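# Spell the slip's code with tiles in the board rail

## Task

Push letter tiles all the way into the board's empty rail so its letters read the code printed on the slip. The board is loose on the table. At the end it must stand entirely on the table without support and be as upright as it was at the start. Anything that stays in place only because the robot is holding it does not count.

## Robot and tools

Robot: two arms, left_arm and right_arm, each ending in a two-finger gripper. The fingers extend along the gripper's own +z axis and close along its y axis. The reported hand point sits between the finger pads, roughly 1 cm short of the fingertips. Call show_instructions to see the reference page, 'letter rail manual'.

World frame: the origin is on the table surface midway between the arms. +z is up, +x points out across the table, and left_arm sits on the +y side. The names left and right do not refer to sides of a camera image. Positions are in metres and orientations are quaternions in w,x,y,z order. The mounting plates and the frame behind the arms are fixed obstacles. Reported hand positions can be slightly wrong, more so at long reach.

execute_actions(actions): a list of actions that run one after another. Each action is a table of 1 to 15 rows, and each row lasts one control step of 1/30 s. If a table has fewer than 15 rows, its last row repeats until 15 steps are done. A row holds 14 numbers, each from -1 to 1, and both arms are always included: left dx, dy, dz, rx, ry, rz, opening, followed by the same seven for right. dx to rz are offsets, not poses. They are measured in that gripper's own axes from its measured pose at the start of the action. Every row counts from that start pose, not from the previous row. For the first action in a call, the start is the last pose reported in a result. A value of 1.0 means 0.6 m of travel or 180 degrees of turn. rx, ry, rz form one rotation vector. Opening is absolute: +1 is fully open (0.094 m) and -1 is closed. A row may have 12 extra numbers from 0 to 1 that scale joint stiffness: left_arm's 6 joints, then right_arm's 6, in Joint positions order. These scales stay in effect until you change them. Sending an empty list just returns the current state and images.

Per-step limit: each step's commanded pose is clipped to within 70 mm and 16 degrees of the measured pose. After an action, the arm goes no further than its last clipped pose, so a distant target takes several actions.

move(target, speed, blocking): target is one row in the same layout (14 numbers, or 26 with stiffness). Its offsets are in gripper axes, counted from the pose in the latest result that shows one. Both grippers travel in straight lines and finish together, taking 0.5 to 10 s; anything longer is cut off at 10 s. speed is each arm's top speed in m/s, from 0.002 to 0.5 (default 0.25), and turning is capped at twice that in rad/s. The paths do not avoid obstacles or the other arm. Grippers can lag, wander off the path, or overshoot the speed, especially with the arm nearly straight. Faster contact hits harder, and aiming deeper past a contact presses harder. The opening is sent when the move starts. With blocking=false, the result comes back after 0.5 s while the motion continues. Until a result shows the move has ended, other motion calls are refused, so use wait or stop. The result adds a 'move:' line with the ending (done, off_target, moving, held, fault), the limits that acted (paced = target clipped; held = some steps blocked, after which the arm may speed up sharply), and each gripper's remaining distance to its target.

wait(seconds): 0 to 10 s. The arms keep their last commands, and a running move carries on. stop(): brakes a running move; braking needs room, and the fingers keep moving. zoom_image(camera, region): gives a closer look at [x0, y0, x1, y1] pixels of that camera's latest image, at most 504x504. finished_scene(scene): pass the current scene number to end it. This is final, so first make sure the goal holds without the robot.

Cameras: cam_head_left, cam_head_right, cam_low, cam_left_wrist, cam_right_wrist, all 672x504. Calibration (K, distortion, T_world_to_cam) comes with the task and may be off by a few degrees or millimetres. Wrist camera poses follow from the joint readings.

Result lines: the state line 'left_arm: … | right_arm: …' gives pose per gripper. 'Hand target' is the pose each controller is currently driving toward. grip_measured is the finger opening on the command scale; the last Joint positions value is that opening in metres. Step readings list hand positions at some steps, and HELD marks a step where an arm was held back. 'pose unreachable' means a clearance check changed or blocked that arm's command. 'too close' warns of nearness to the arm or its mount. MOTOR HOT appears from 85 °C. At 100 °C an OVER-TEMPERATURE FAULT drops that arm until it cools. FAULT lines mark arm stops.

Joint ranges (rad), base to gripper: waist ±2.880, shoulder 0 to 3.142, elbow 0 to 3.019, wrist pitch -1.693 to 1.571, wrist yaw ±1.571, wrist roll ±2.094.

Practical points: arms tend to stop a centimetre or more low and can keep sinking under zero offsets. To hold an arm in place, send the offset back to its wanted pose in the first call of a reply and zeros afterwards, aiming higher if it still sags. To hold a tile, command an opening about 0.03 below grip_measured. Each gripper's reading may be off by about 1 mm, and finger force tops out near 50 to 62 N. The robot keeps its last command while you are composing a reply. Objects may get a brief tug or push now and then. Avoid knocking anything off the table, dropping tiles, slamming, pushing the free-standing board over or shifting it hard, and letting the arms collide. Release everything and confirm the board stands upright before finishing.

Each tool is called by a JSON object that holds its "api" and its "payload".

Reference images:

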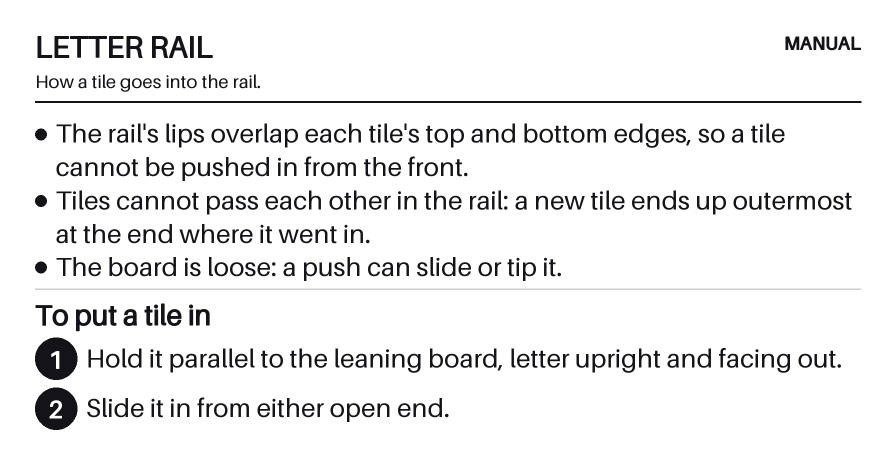

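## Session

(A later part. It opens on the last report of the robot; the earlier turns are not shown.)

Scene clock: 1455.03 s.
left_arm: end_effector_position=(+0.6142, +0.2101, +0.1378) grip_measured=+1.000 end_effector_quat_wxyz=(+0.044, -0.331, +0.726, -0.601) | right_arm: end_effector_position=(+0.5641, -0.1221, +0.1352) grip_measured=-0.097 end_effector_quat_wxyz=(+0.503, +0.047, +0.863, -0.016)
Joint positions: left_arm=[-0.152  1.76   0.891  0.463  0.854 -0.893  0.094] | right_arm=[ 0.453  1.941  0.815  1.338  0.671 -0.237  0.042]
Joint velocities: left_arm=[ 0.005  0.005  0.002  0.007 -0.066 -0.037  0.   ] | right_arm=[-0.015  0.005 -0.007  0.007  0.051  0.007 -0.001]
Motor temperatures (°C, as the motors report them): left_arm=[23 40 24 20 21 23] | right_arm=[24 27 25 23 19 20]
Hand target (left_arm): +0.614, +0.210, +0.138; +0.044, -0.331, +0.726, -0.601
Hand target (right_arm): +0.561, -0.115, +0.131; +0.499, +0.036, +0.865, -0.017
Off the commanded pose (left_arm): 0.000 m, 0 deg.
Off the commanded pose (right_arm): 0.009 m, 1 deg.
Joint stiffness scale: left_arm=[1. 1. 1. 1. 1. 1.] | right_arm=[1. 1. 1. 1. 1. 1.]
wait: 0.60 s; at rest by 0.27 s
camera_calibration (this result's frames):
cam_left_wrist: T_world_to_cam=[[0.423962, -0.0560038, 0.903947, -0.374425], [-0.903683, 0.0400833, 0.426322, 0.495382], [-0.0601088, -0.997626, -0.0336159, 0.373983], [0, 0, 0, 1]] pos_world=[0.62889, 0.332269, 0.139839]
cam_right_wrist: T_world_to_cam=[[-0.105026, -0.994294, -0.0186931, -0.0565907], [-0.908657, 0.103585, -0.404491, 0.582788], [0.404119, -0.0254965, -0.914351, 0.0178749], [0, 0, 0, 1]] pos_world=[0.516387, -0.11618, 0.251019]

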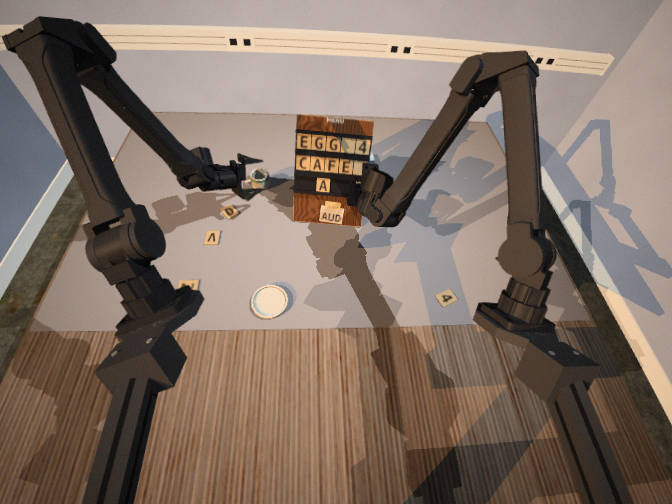

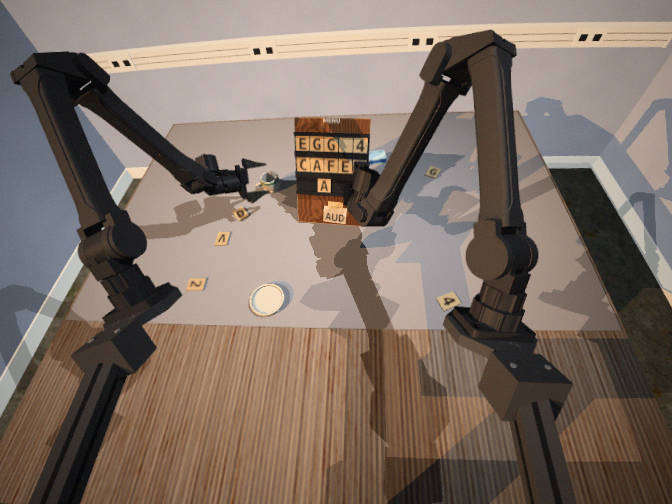

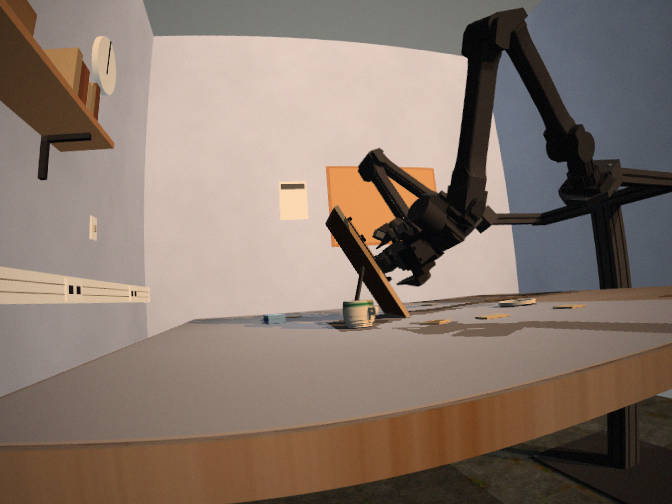

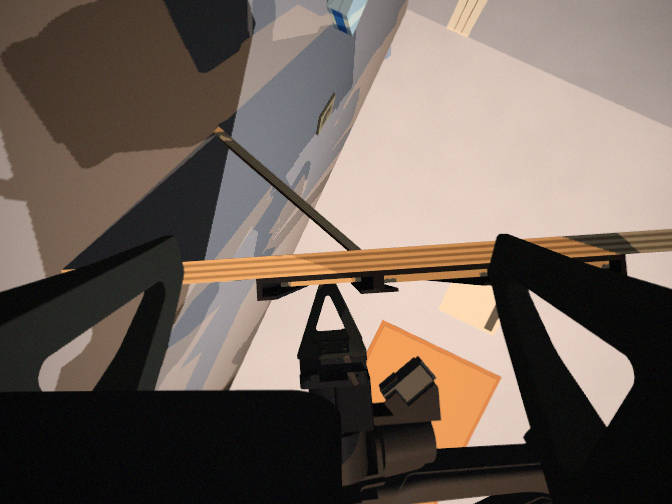

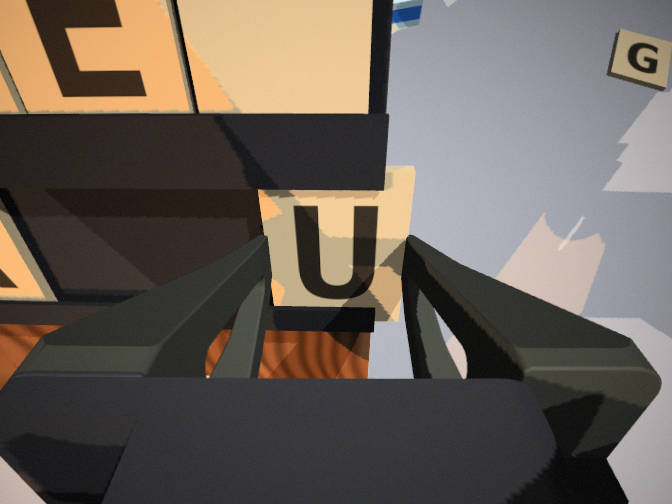

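{"api": "execute_actions", "payload": {"actions": [[[0,0,0,0,0,0,1,0.0095,0.0145,0.0006,-0.0026,0.0027,-0.006,-0.128],[0,0,0,0,0,0,1,0.0093,0.018,0.0008,-0.0026,0.0027,-0.006,-0.128],[0,0,0,0,0,0,1,0.0091,0.022,0.001,-0.0026,0.0027,-0.006,-0.128],[0,0,0,0,0,0,1,0.009,0.0265,0.0012,-0.0026,0.0027,-0.006,-0.128],[0,0,0,0,0,0,1,0.009,0.031,0.0013,-0.0026,0.0027,-0.006,-0.128],[0,0,0,0,0,0,1,0.009,0.0355,0.0014,-0.0026,0.0027,-0.006,-0.128],[0,0,0,0,0,0,1,0.009,0.04,0.0015,-0.0026,0.0027,-0.006,-0.128],[0,0,0,0,0,0,1,0.009,0.0445,0.0016,-0.0026,0.0027,-0.006,-0.128],[0,0,0,0,0,0,1,0.009,0.049,0.0017,-0.0026,0.0027,-0.006,-0.128],[0,0,0,0,0,0,1,0.009,0.0535,0.0018,-0.0026,0.0027,-0.006,-0.128],[0,0,0,0,0,0,1,0.009,0.058,0.0018,-0.0026,0.0027,-0.006,-0.128],[0,0,0,0,0,0,1,0.009,0.0625,0.0019,-0.0026,0.0027,-0.006,-0.128],[0,0,0,0,0,0,1,0.009,0.067,0.0019,-0.0026,0.0027,-0.006,-0.128],[0,0,0,0,0,0,1,0.009,0.071,0.002,-0.0026,0.0027,-0.006,-0.128],[0,0,0,0,0,0,1,0.009,0.074,0.002,-0.0026,0.0027,-0.006,-0.128]]]}}

{"api": "wait", "payload": {"seconds": 0.5}}

Scene clock: 1477.23 s.
left_arm: end_effector_position=(+0.6142, +0.2101, +0.1378) grip_measured=+1.000 end_effector_quat_wxyz=(+0.044, -0.331, +0.726, -0.601) | right_arm: end_effector_position=(+0.5685, -0.0918, +0.1353) grip_measured=-0.097 end_effector_quat_wxyz=(+0.502, +0.049, +0.863, -0.017)
Joint positions: left_arm=[-0.152  1.76   0.891  0.463  0.854 -0.893  0.094] | right_arm=[ 0.501  1.979  0.881  1.318  0.724 -0.248  0.042]
Joint velocities: left_arm=[-0.015 -0.015 -0.017  0.002  0.022  0.037  0.   ] | right_arm=[ 0.142  0.083  0.159 -0.066  0.11   0.066  0.   ]
Motor temperatures (°C, as the motors report them): left_arm=[23 40 24 20 21 23] | right_arm=[24 27 25 23 19 20]
Hand target (left_arm): +0.614, +0.210, +0.138; +0.044, -0.331, +0.726, -0.601
Hand target (right_arm): +0.566, -0.078, +0.132; +0.500, +0.037, +0.865, -0.017
Off the commanded pose (left_arm): 0.000 m, 0 deg.
Off the commanded pose (right_arm): 0.015 m, 2 deg.
Joint stiffness scale: left_arm=[1. 1. 1. 1. 1. 1.] | right_arm=[1. 1. 1. 1. 1. 1.]
Step readings (end_effector_position):
0: left_arm (+0.6142, +0.2101, +0.1378) | right_arm (+0.5641, -0.1221, +0.1352)
1: left_arm (+0.6142, +0.2101, +0.1378) | right_arm (+0.5640, -0.1222, +0.1352)
2: left_arm (+0.6142, +0.2101, +0.1378) | right_arm (+0.5643, -0.1224, +0.1351)
4: left_arm (+0.6142, +0.2101, +0.1378) | right_arm (+0.5651, -0.1221, +0.1347)
8: left_arm (+0.6142, +0.2101, +0.1378) | right_arm (+0.5675, -0.1146, +0.1342)
15: end_effector_position above
camera_calibration (this result's frames):
cam_left_wrist: T_world_to_cam=[[0.423962, -0.0560038, 0.903947, -0.374425], [-0.903683, 0.0400833, 0.426322, 0.495382], [-0.0601088, -0.997626, -0.0336159, 0.373983], [0, 0, 0, 1]] pos_world=[0.62889, 0.332269, 0.139839]
cam_right_wrist: T_world_to_cam=[[-0.110899, -0.993655, -0.0187358, -0.0226068], [-0.908654, 0.109012, -0.403067, 0.58404], [0.402552, -0.0276754, -0.914978, 0.0177609], [0, 0, 0, 1]] pos_world=[0.521034, -0.0856394, 0.251235]

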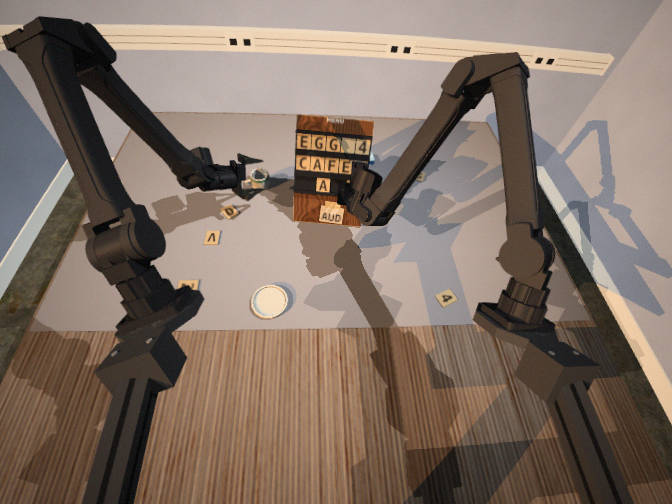

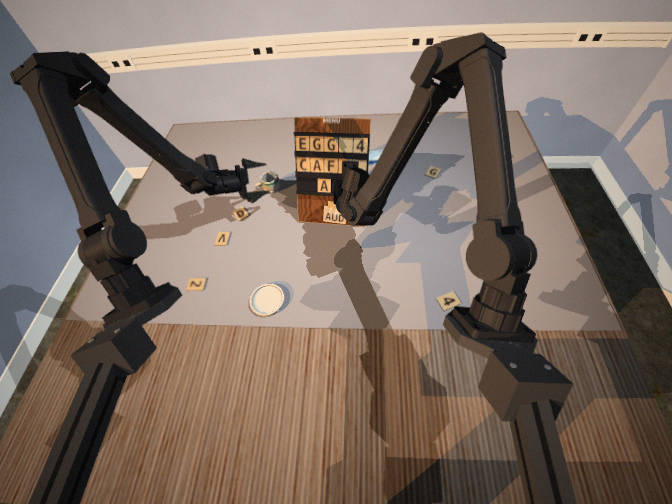

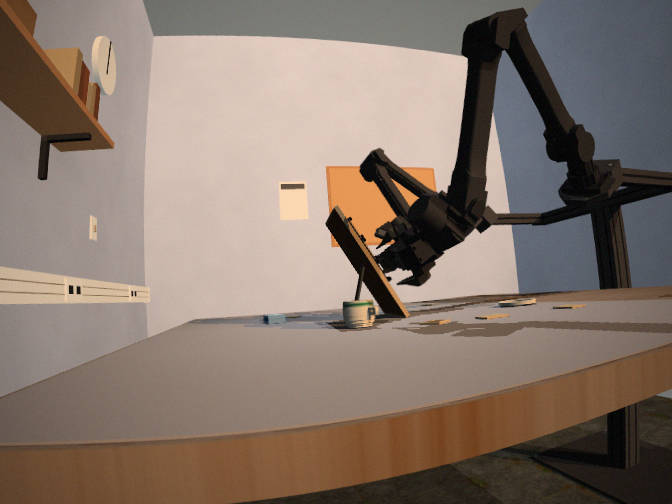

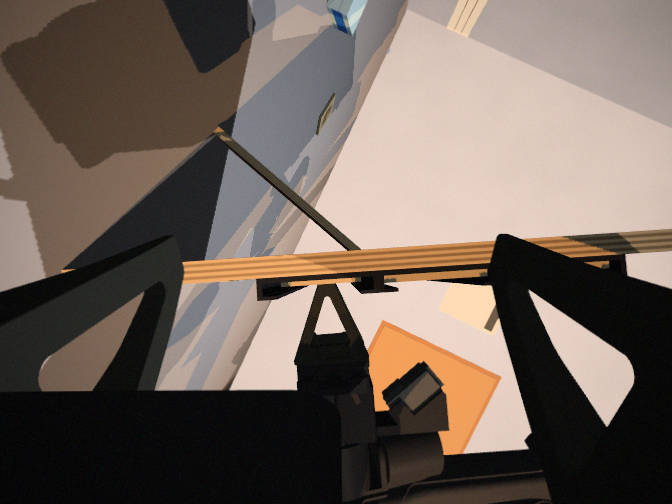

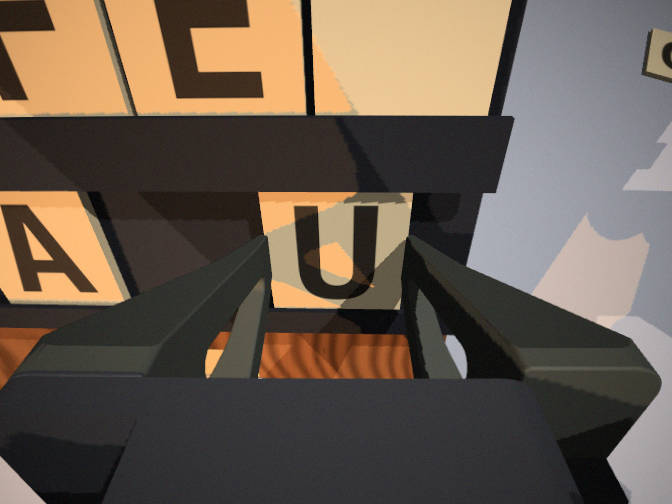

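Scene clock: 1477.73 s.
left_arm: end_effector_position=(+0.6142, +0.2101, +0.1378) grip_measured=+1.000 end_effector_quat_wxyz=(+0.044, -0.331, +0.726, -0.601) | right_arm: end_effector_position=(+0.5686, -0.0851, +0.1359) grip_measured=-0.097 end_effector_quat_wxyz=(+0.503, +0.047, +0.863, -0.015)
Joint positions: left_arm=[-0.152  1.76   0.891  0.463  0.854 -0.893  0.094] | right_arm=[ 0.511  1.985  0.891  1.315  0.727 -0.251  0.042]
Joint velocities: left_arm=[-0.005  0.005 -0.027  0.002 -0.037 -0.066  0.   ] | right_arm=[-0.005 -0.005 -0.012 -0.002  0.037 -0.037  0.   ]
Motor temperatures (°C, as the motors report them): left_arm=[23 40 24 20 21 23] | right_arm=[24 27 25 23 19 20]
Hand target (left_arm): +0.614, +0.210, +0.138; +0.044, -0.331, +0.726, -0.601
Hand target (right_arm): +0.566, -0.078, +0.132; +0.500, +0.037, +0.865, -0.017
Off the commanded pose (left_arm): 0.000 m, 0 deg.
Off the commanded pose (right_arm): 0.009 m, 1 deg.
Joint stiffness scale: left_arm=[1. 1. 1. 1. 1. 1.] | right_arm=[1. 1. 1. 1. 1. 1.]
wait: 0.50 s; at rest by 0.27 s
camera_calibration (this result's frames):
cam_left_wrist: T_world_to_cam=[[0.423962, -0.0560038, 0.903947, -0.374425], [-0.903683, 0.0400833, 0.426322, 0.495382], [-0.0601088, -0.997626, -0.0336159, 0.373983], [0, 0, 0, 1]] pos_world=[0.62889, 0.332269, 0.139839]
cam_right_wrist: T_world_to_cam=[[-0.104945, -0.994274, -0.0201315, -0.0191558], [-0.908919, 0.104111, -0.403765, 0.583495], [0.403549, -0.024075, -0.914641, 0.018142], [0, 0, 0, 1]] pos_world=[0.521019, -0.0793574, 0.251803]

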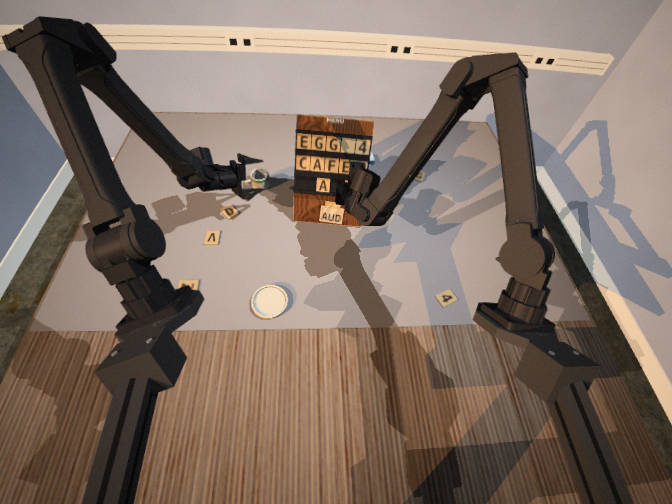

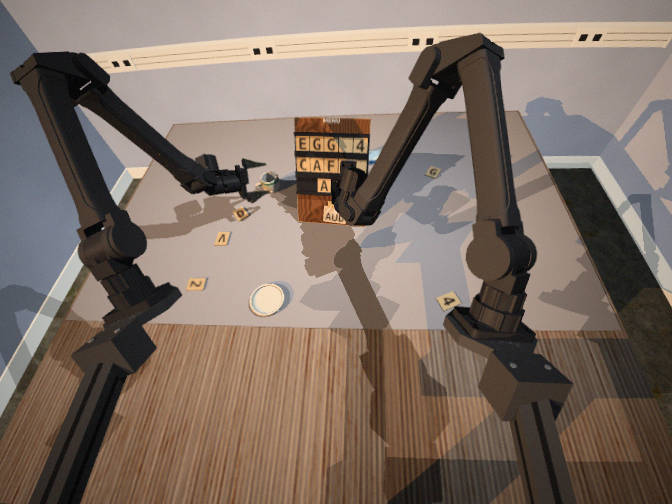

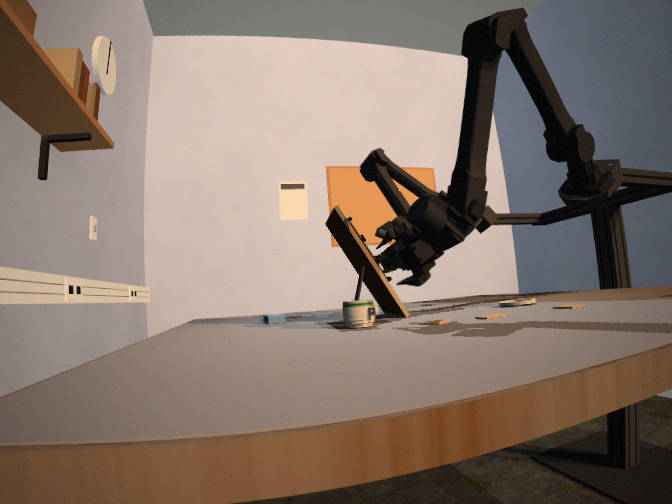

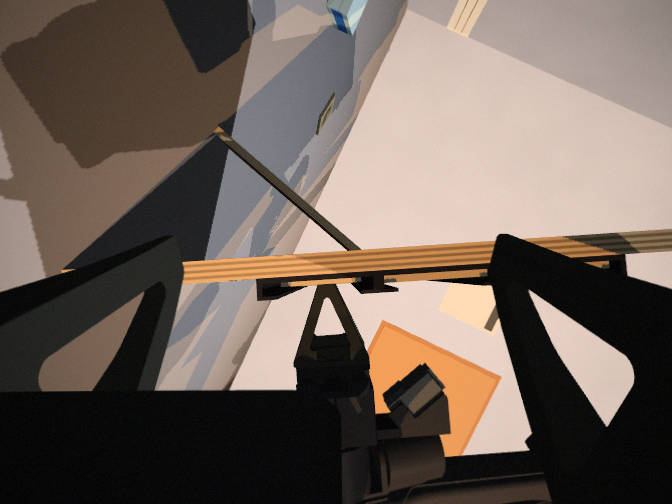

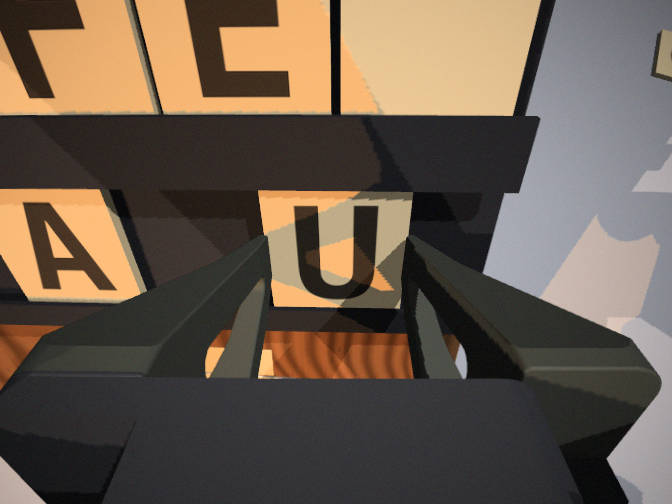

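{"api": "execute_actions", "payload": {"actions": [[[0,0,0,0,0,0,1,0.0097,0.0135,0.0005,-0.002,0.0022,-0.0063,-0.128],[0,0,0,0,0,0,1,0.0097,0.0155,0.0002,-0.002,0.0022,-0.0063,-0.128],[0,0,0,0,0,0,1,0.0097,0.018,0.0,-0.002,0.0022,-0.0063,-0.128],[0,0,0,0,0,0,1,0.0097,0.021,-0.0002,-0.002,0.0022,-0.0063,-0.128],[0,0,0,0,0,0,1,0.0097,0.0245,-0.0002,-0.002,0.0022,-0.0063,-0.128],[0,0,0,0,0,0,1,0.0097,0.0285,-0.0001,-0.002,0.0022,-0.0063,-0.128],[0,0,0,0,0,0,1,0.0097,0.033,0.0,-0.002,0.0022,-0.0063,-0.128],[0,0,0,0,0,0,1,0.0097,0.0375,0.0002,-0.002,0.0022,-0.0063,-0.128],[0,0,0,0,0,0,1,0.0097,0.042,0.0004,-0.002,0.0022,-0.0063,-0.128],[0,0,0,0,0,0,1,0.0097,0.0465,0.0006,-0.002,0.0022,-0.0063,-0.128],[0,0,0,0,0,0,1,0.0097,0.051,0.0008,-0.002,0.0022,-0.0063,-0.128],[0,0,0,0,0,0,1,0.0097,0.0555,0.001,-0.002,0.0022,-0.0063,-0.128],[0,0,0,0,0,0,1,0.0097,0.06,0.0012,-0.002,0.0022,-0.0063,-0.128],[0,0,0,0,0,0,1,0.0097,0.064,0.0013,-0.002,0.0022,-0.0063,-0.128],[0,0,0,0,0,0,1,0.0097,0.068,0.0014,-0.002,0.0022,-0.0063,-0.128]]]}}

{"api": "wait", "payload": {"seconds": 0.5}}

Scene clock: 1493.37 s.
left_arm: end_effector_position=(+0.6142, +0.2101, +0.1378) grip_measured=+1.000 end_effector_quat_wxyz=(+0.044, -0.331, +0.726, -0.601) | right_arm: end_effector_position=(+0.5722, -0.0606, +0.1349) grip_measured=-0.097 end_effector_quat_wxyz=(+0.502, +0.050, +0.863, -0.019)
Joint positions: left_arm=[-0.152  1.76   0.891  0.463  0.854 -0.893  0.094] | right_arm=[ 0.546  2.021  0.952  1.298  0.77  -0.262  0.042]
Joint velocities: left_arm=[-0.005 -0.015 -0.002 -0.002 -0.022 -0.066  0.   ] | right_arm=[ 0.132  0.112  0.173 -0.061  0.007 -0.037 -0.001]
Motor temperatures (°C, as the motors report them): left_arm=[23 40 24 20 21 23] | right_arm=[24 27 25 23 19 20]
Hand target (left_arm): +0.614, +0.210, +0.138; +0.044, -0.331, +0.726, -0.601
Hand target (right_arm): +0.570, -0.045, +0.132; +0.500, +0.037, +0.865, -0.017
Off the commanded pose (left_arm): 0.000 m, 0 deg.
Off the commanded pose (right_arm): 0.017 m, 1 deg.
Joint stiffness scale: left_arm=[1. 1. 1. 1. 1. 1.] | right_arm=[1. 1. 1. 1. 1. 1.]
Step readings (end_effector_position):
0: left_arm (+0.6142, +0.2101, +0.1378) | right_arm (+0.5686, -0.0851, +0.1359)
1: left_arm (+0.6142, +0.2101, +0.1378) | right_arm (+0.5685, -0.0851, +0.1357)
2: left_arm (+0.6142, +0.2101, +0.1378) | right_arm (+0.5686, -0.0853, +0.1357)
4: left_arm (+0.6142, +0.2101, +0.1378) | right_arm (+0.5689, -0.0856, +0.1352)
8: left_arm (+0.6142, +0.2101, +0.1378) | right_arm (+0.5706, -0.0818, +0.1342)
15: end_effector_position above
camera_calibration (this result's frames):
cam_left_wrist: T_world_to_cam=[[0.423962, -0.0560038, 0.903947, -0.374425], [-0.903683, 0.0400833, 0.426322, 0.495382], [-0.0601088, -0.997626, -0.0336159, 0.373983], [0, 0, 0, 1]] pos_world=[0.62889, 0.332269, 0.139839]
cam_right_wrist: T_world_to_cam=[[-0.112935, -0.993467, -0.0164206, 0.009672], [-0.90886, 0.109967, -0.402344, 0.583934], [0.401521, -0.0305146, -0.915341, 0.0172177], [0, 0, 0, 1]] pos_world=[0.524894, -0.0540793, 0.250862]

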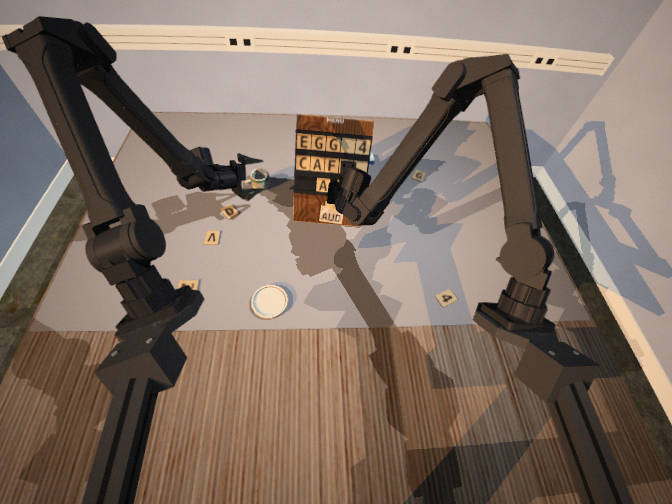

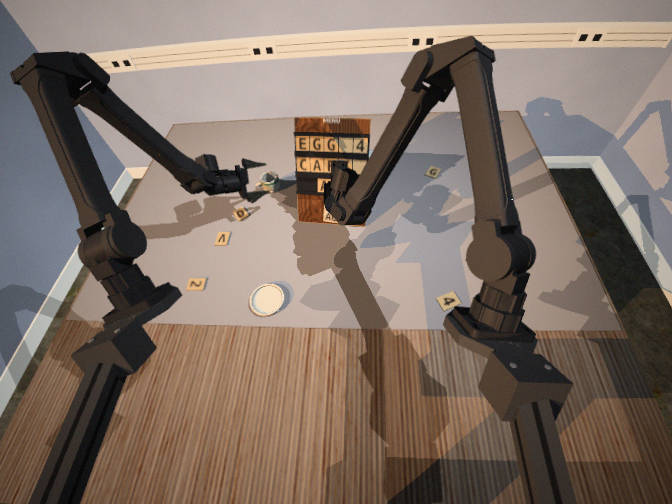

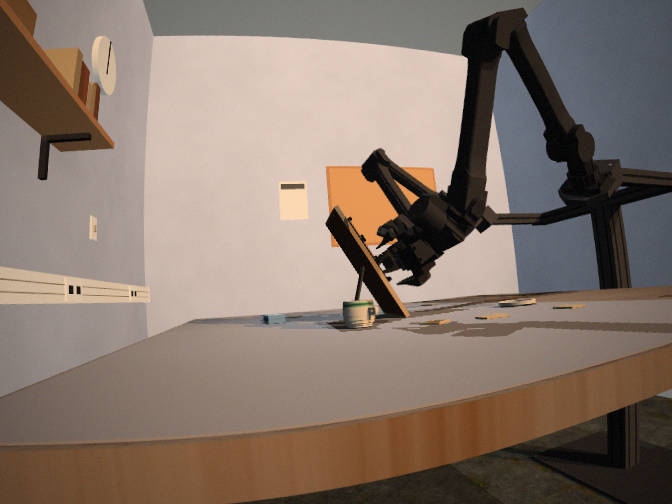

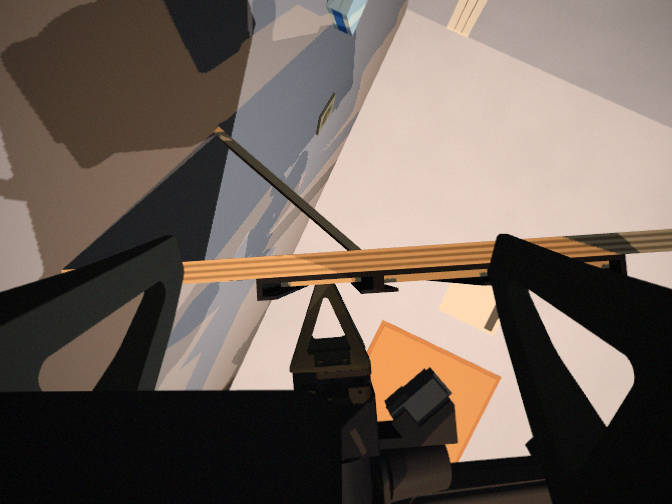

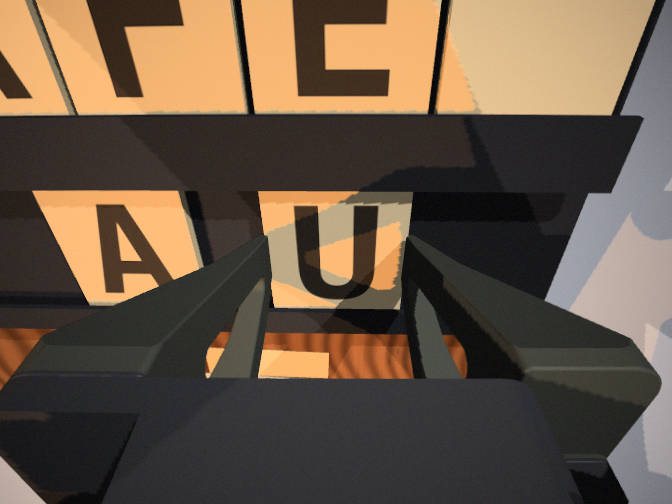

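Scene clock: 1493.87 s.
left_arm: end_effector_position=(+0.6142, +0.2101, +0.1378) grip_measured=+1.000 end_effector_quat_wxyz=(+0.044, -0.331, +0.726, -0.601) | right_arm: end_effector_position=(+0.5720, -0.0525, +0.1357) grip_measured=-0.097 end_effector_quat_wxyz=(+0.502, +0.047, +0.863, -0.016)
Joint positions: left_arm=[-0.152  1.76   0.891  0.463  0.854 -0.893  0.094] | right_arm=[ 0.557  2.029  0.964  1.295  0.774 -0.266  0.042]
Joint velocities: left_arm=[-0.005 -0.015  0.012 -0.007  0.051 -0.037  0.   ] | right_arm=[ 0.005 -0.005 -0.002 -0.012 -0.081 -0.066  0.001]
Motor temperatures (°C, as the motors report them): left_arm=[23 40 24 20 21 23] | right_arm=[24 27 25 23 19 20]
Hand target (left_arm): +0.614, +0.210, +0.138; +0.044, -0.331, +0.726, -0.601
Hand target (right_arm): +0.570, -0.044, +0.132; +0.500, +0.037, +0.865, -0.017
Off the commanded pose (left_arm): 0.000 m, 0 deg.
Off the commanded pose (right_arm): 0.010 m, 1 deg.
Joint stiffness scale: left_arm=[1. 1. 1. 1. 1. 1.] | right_arm=[1. 1. 1. 1. 1. 1.]
wait: 0.50 s; at rest by 0.27 s
camera_calibration (this result's frames):
cam_left_wrist: T_world_to_cam=[[0.423962, -0.0560038, 0.903947, -0.374425], [-0.903683, 0.0400833, 0.426322, 0.495382], [-0.0601088, -0.997626, -0.0336159, 0.373983], [0, 0, 0, 1]] pos_world=[0.62889, 0.332269, 0.139839]
cam_right_wrist: T_world_to_cam=[[-0.106447, -0.994147, -0.0184368, 0.0141609], [-0.909209, 0.104824, -0.402928, 0.583171], [0.402502, -0.0261274, -0.915046, 0.0179446], [0, 0, 0, 1]] pos_world=[0.524509, -0.0465837, 0.251657]

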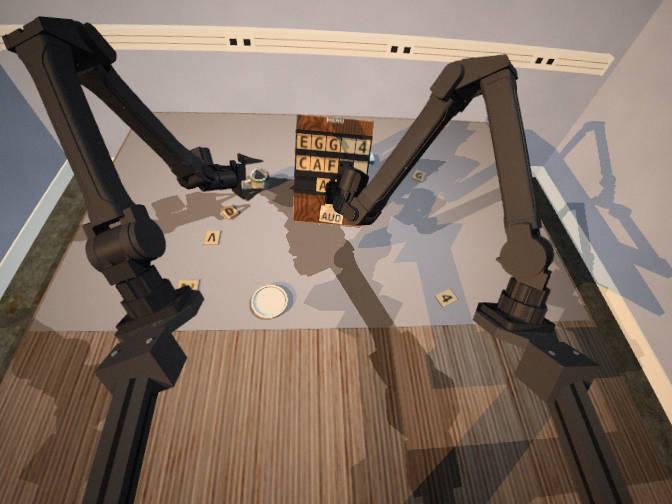

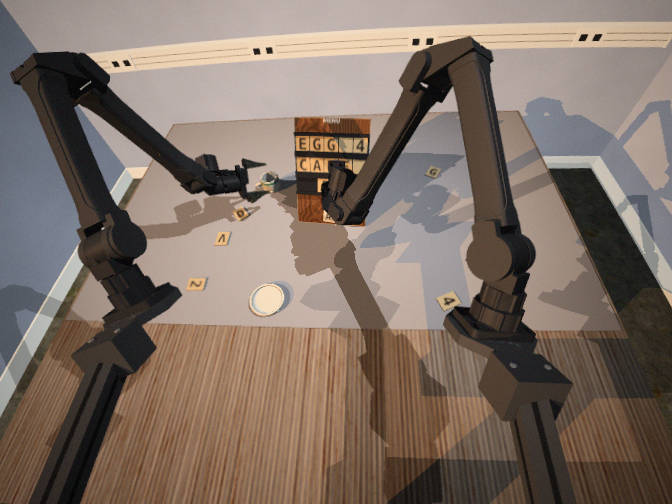

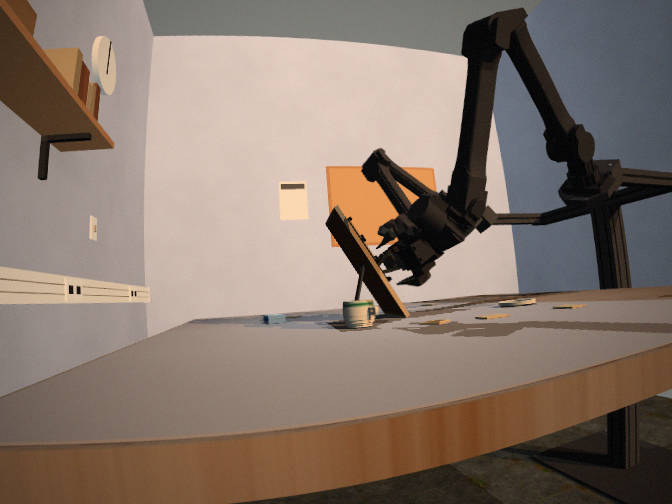

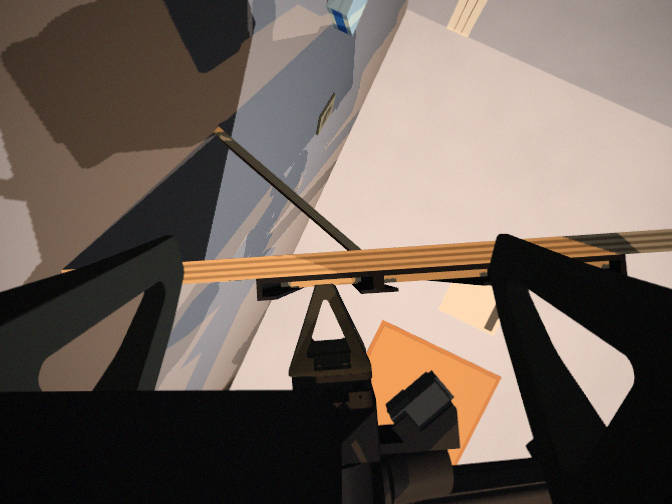

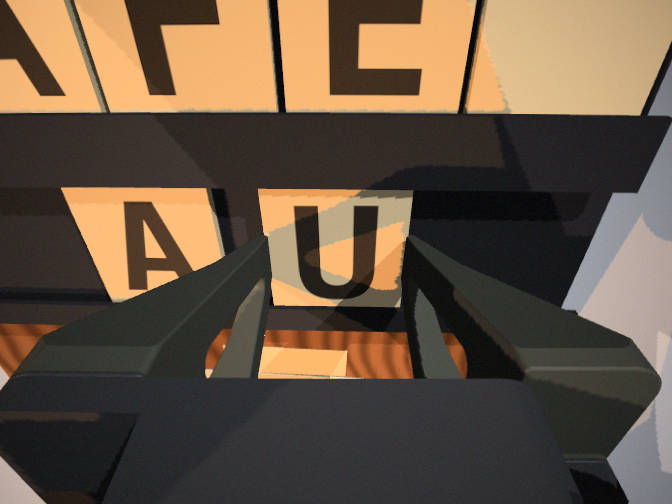

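{"api": "execute_actions", "payload": {"actions": [[[0,0,0,0,0,0,1,0.009,0.011,0.0005,-0.002,0.0022,-0.006,-0.09],[0,0,0,0,0,0,1,0.009,0.009,0.0005,-0.002,0.0022,-0.006,-0.05],[0,0,0,0,0,0,1,0.009,0.008,0.0005,-0.002,0.0022,-0.006,0.0],[0,0,0,0,0,0,1,0.009,0.008,0.0005,-0.002,0.0022,-0.006,0.05],[0,0,0,0,0,0,1,0.009,0.008,0.0005,-0.002,0.0022,-0.006,0.1]]]}}

{"api": "move", "payload": {"target": [0,0,0,0,0,0,1,-0.01,0,-0.1,0,0,0,0.1], "speed": 0.1}}

{"api": "zoom_image", "payload": {"camera": "cam_head_left", "region": [180, 170, 280, 260]}}

{"api": "zoom_image", "payload": {"camera": "cam_head_right", "region": [190, 170, 290, 260]}}

Scene clock: 1504.77 s.
left_arm: end_effector_position=(+0.6142, +0.2101, +0.1378) grip_measured=+1.000 end_effector_quat_wxyz=(+0.044, -0.331, +0.726, -0.601) | right_arm: end_effector_position=(+0.5720, -0.0525, +0.1357) grip_measured=+0.098 end_effector_quat_wxyz=(+0.502, +0.047, +0.863, -0.017)
Joint positions: left_arm=[-0.152  1.76   0.891  0.463  0.854 -0.893  0.094] | right_arm=[ 0.557  2.029  0.964  1.295  0.774 -0.266  0.052]
Joint velocities: left_arm=[-0.005 -0.005  0.002 -0.002 -0.007  0.007  0.   ] | right_arm=[ 0.005 -0.005  0.002  0.012 -0.022  0.051 -0.001]
Motor temperatures (°C, as the motors report them): left_arm=[23 40 24 20 21 23] | right_arm=[24 27 25 23 19 20]
Hand target (left_arm): +0.614, +0.210, +0.138; +0.044, -0.331, +0.726, -0.601
Hand target (right_arm): +0.570, -0.047, +0.131; +0.499, +0.038, +0.865, -0.018
Off the commanded pose (left_arm): 0.000 m, 0 deg.
Off the commanded pose (right_arm): 0.007 m, 1 deg.
Joint stiffness scale: left_arm=[1. 1. 1. 1. 1. 1.] | right_arm=[1. 1. 1. 1. 1. 1.]
Step readings (end_effector_position):
0: left_arm (+0.6142, +0.2101, +0.1378) | right_arm (+0.5720, -0.0525, +0.1357)
1: left_arm (+0.6142, +0.2101, +0.1378) | right_arm (+0.5720, -0.0525, +0.1357)
2: left_arm (+0.6142, +0.2101, +0.1378) | right_arm (+0.5720, -0.0525, +0.1357)
4: left_arm (+0.6142, +0.2101, +0.1378) | right_arm (+0.5720, -0.0525, +0.1357)
8: left_arm (+0.6142, +0.2101, +0.1378) | right_arm (+0.5720, -0.0525, +0.1357)
15: end_effector_position above
camera_calibration (this result's frames):
cam_left_wrist: T_world_to_cam=[[0.423962, -0.0560038, 0.903947, -0.374425], [-0.903683, 0.0400833, 0.426322, 0.495382], [-0.0601088, -0.997626, -0.0336159, 0.373983], [0, 0, 0, 1]] pos_world=[0.62889, 0.332269, 0.139839]
cam_right_wrist: T_world_to_cam=[[-0.10626, -0.994174, -0.0181053, 0.0140075], [-0.909241, 0.10452, -0.402936, 0.583174], [0.40248, -0.0263537, -0.915049, 0.0179455], [0, 0, 0, 1]] pos_world=[0.524511, -0.0465544, 0.251656]

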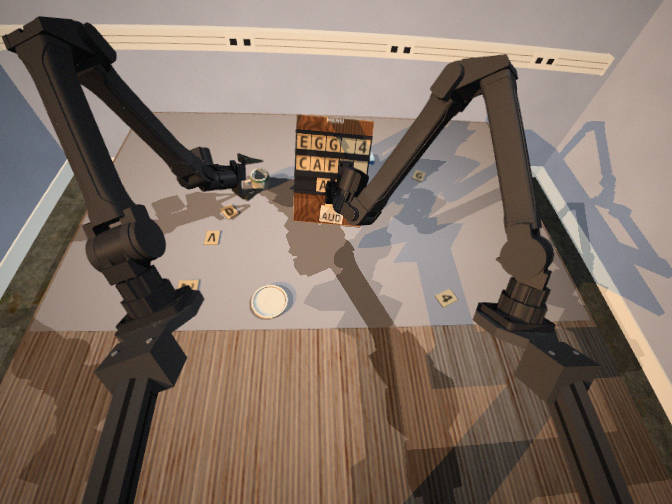

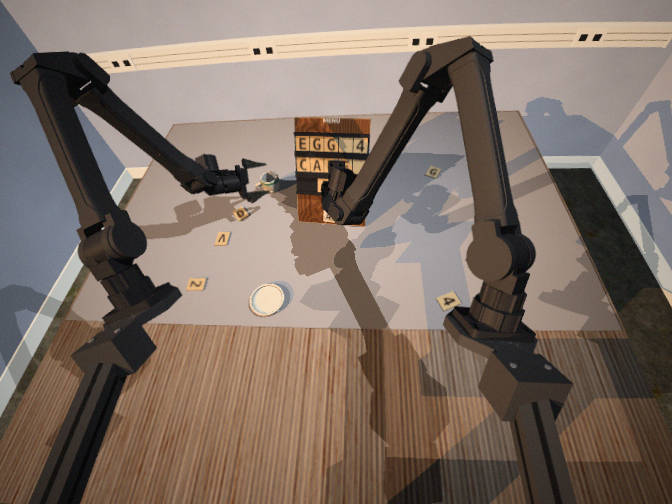

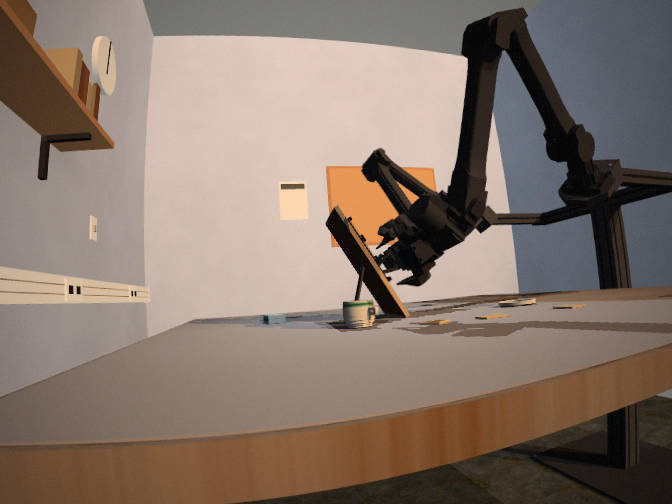

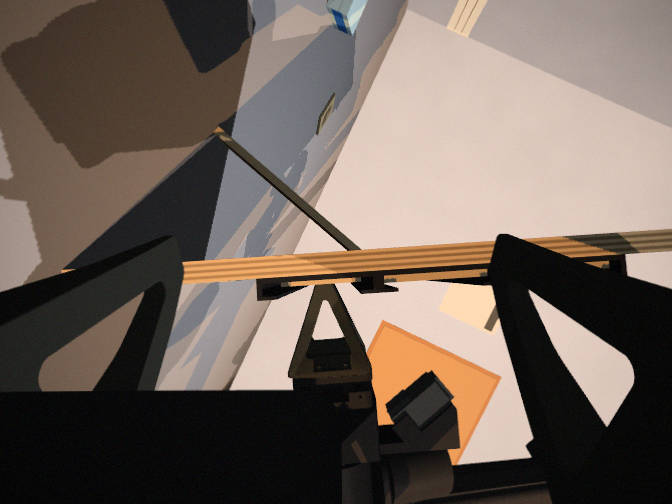

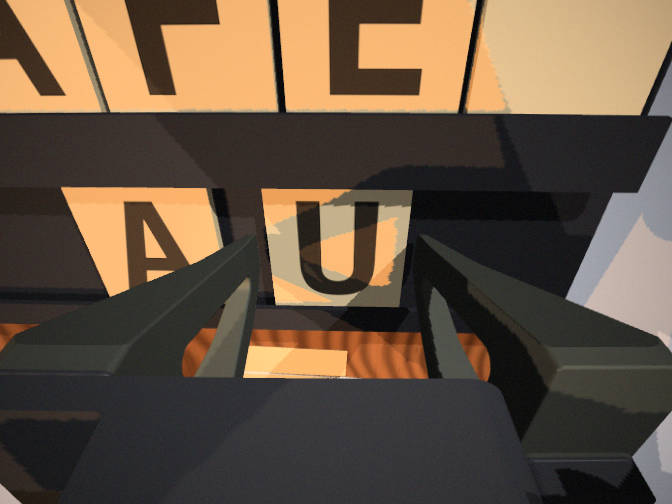

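Scene clock: 1505.73 s.
left_arm: end_effector_position=(+0.6142, +0.2101, +0.1378) grip_measured=+1.000 end_effector_quat_wxyz=(+0.044, -0.331, +0.726, -0.601) | right_arm: end_effector_position=(+0.5190, -0.0472, +0.1594) grip_measured=+0.098 end_effector_quat_wxyz=(+0.494, +0.044, +0.868, -0.018)
Joint positions: left_arm=[-0.152  1.76   0.891  0.463  0.854 -0.893  0.094] | right_arm=[ 0.643  2.01   0.851  1.383  0.863 -0.283  0.052]
Joint velocities: left_arm=[-0.015 -0.005  0.002  0.002  0.022  0.051  0.   ] | right_arm=[-0.005  0.005 -0.002 -0.002 -0.051 -0.022 -0.   ]
Motor temperatures (°C, as the motors report them): left_arm=[23 40 24 20 21 23] | right_arm=[24 27 25 23 19 20]
Hand target (left_arm): +0.614, +0.210, +0.138; +0.044, -0.331, +0.726, -0.601
Hand target (right_arm): +0.523, -0.048, +0.170; +0.502, +0.047, +0.863, -0.017
Off the commanded pose (left_arm): 0.000 m, 0 deg.
Off the commanded pose (right_arm): 0.012 m, 1 deg.
Joint stiffness scale: left_arm=[1. 1. 1. 1. 1. 1.] | right_arm=[1. 1. 1. 1. 1. 1.]
move: off_target (right_arm)
camera_calibration (this result's frames):
cam_left_wrist: T_world_to_cam=[[0.423962, -0.0560038, 0.903947, -0.374425], [-0.903683, 0.0400833, 0.426322, 0.495382], [-0.0601088, -0.997626, -0.0336159, 0.373983], [0, 0, 0, 1]] pos_world=[0.62889, 0.332269, 0.139839]
cam_right_wrist: T_world_to_cam=[[-0.10202, -0.994721, -0.0110551, 0.0108159], [-0.91728, 0.0983662, -0.385905, 0.545118], [0.384955, -0.0292293, -0.922472, 0.0711835], [0, 0, 0, 1]] pos_world=[0.473727, -0.0407817, 0.276148]

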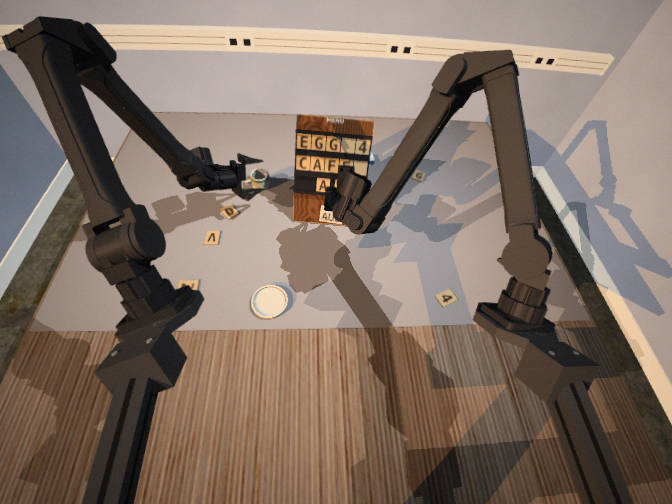

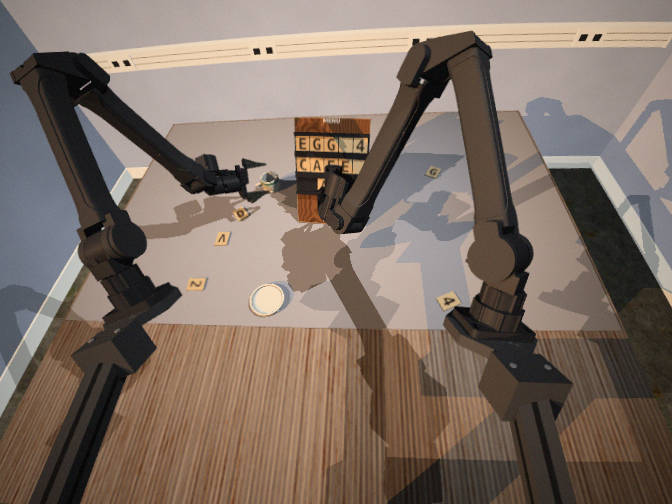

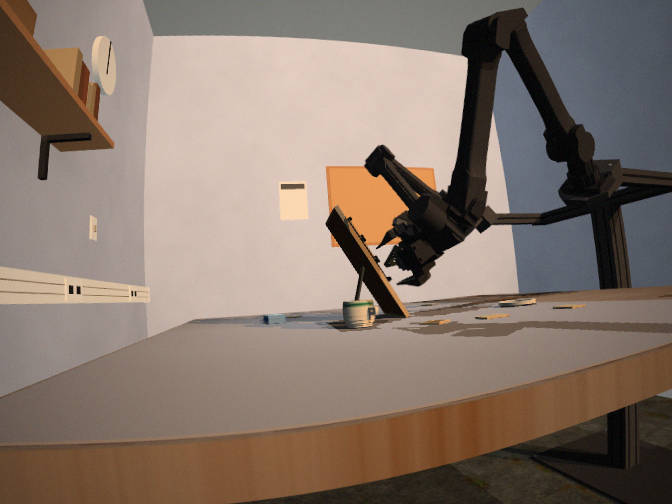

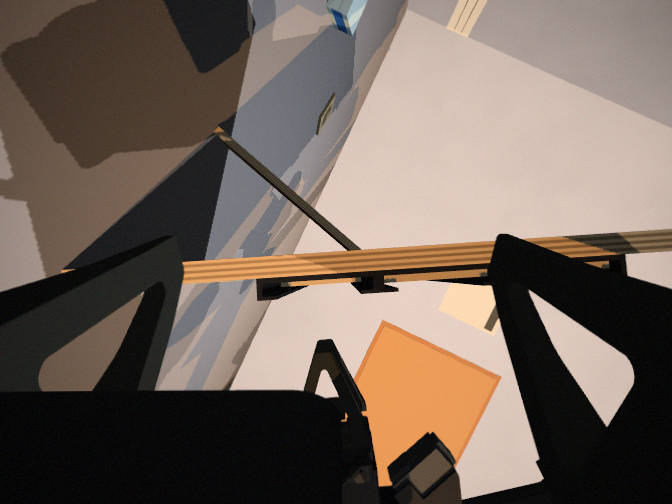

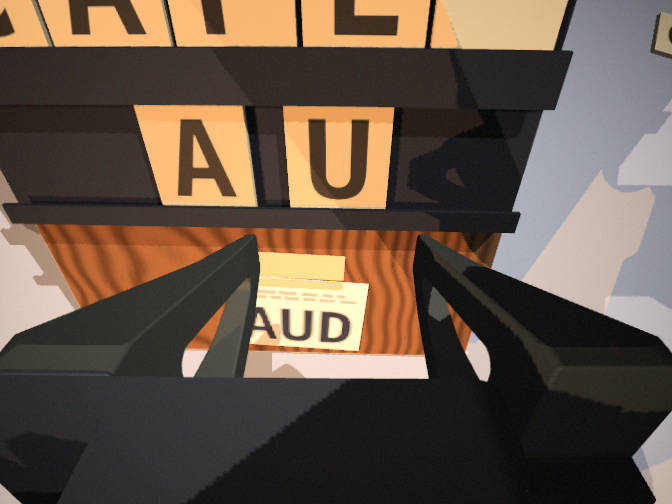

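Region (180, 170, 280, 260) of cam_head_left's 672x504 image, scaled by 5.040, with more detail than that image has; it fills the top 454 rows of this view, and the rest is white.

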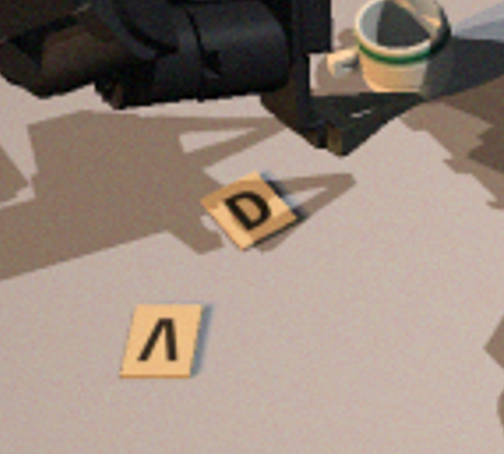

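Region (190, 170, 290, 260) of cam_head_right's 672x504 image, scaled by 5.040, with more detail than that image has; it fills the top 454 rows of this view, and the rest is white.

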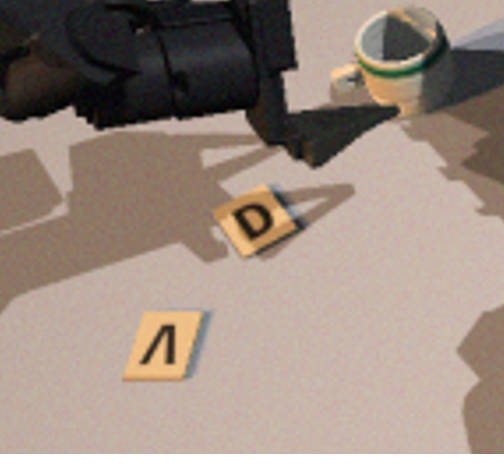

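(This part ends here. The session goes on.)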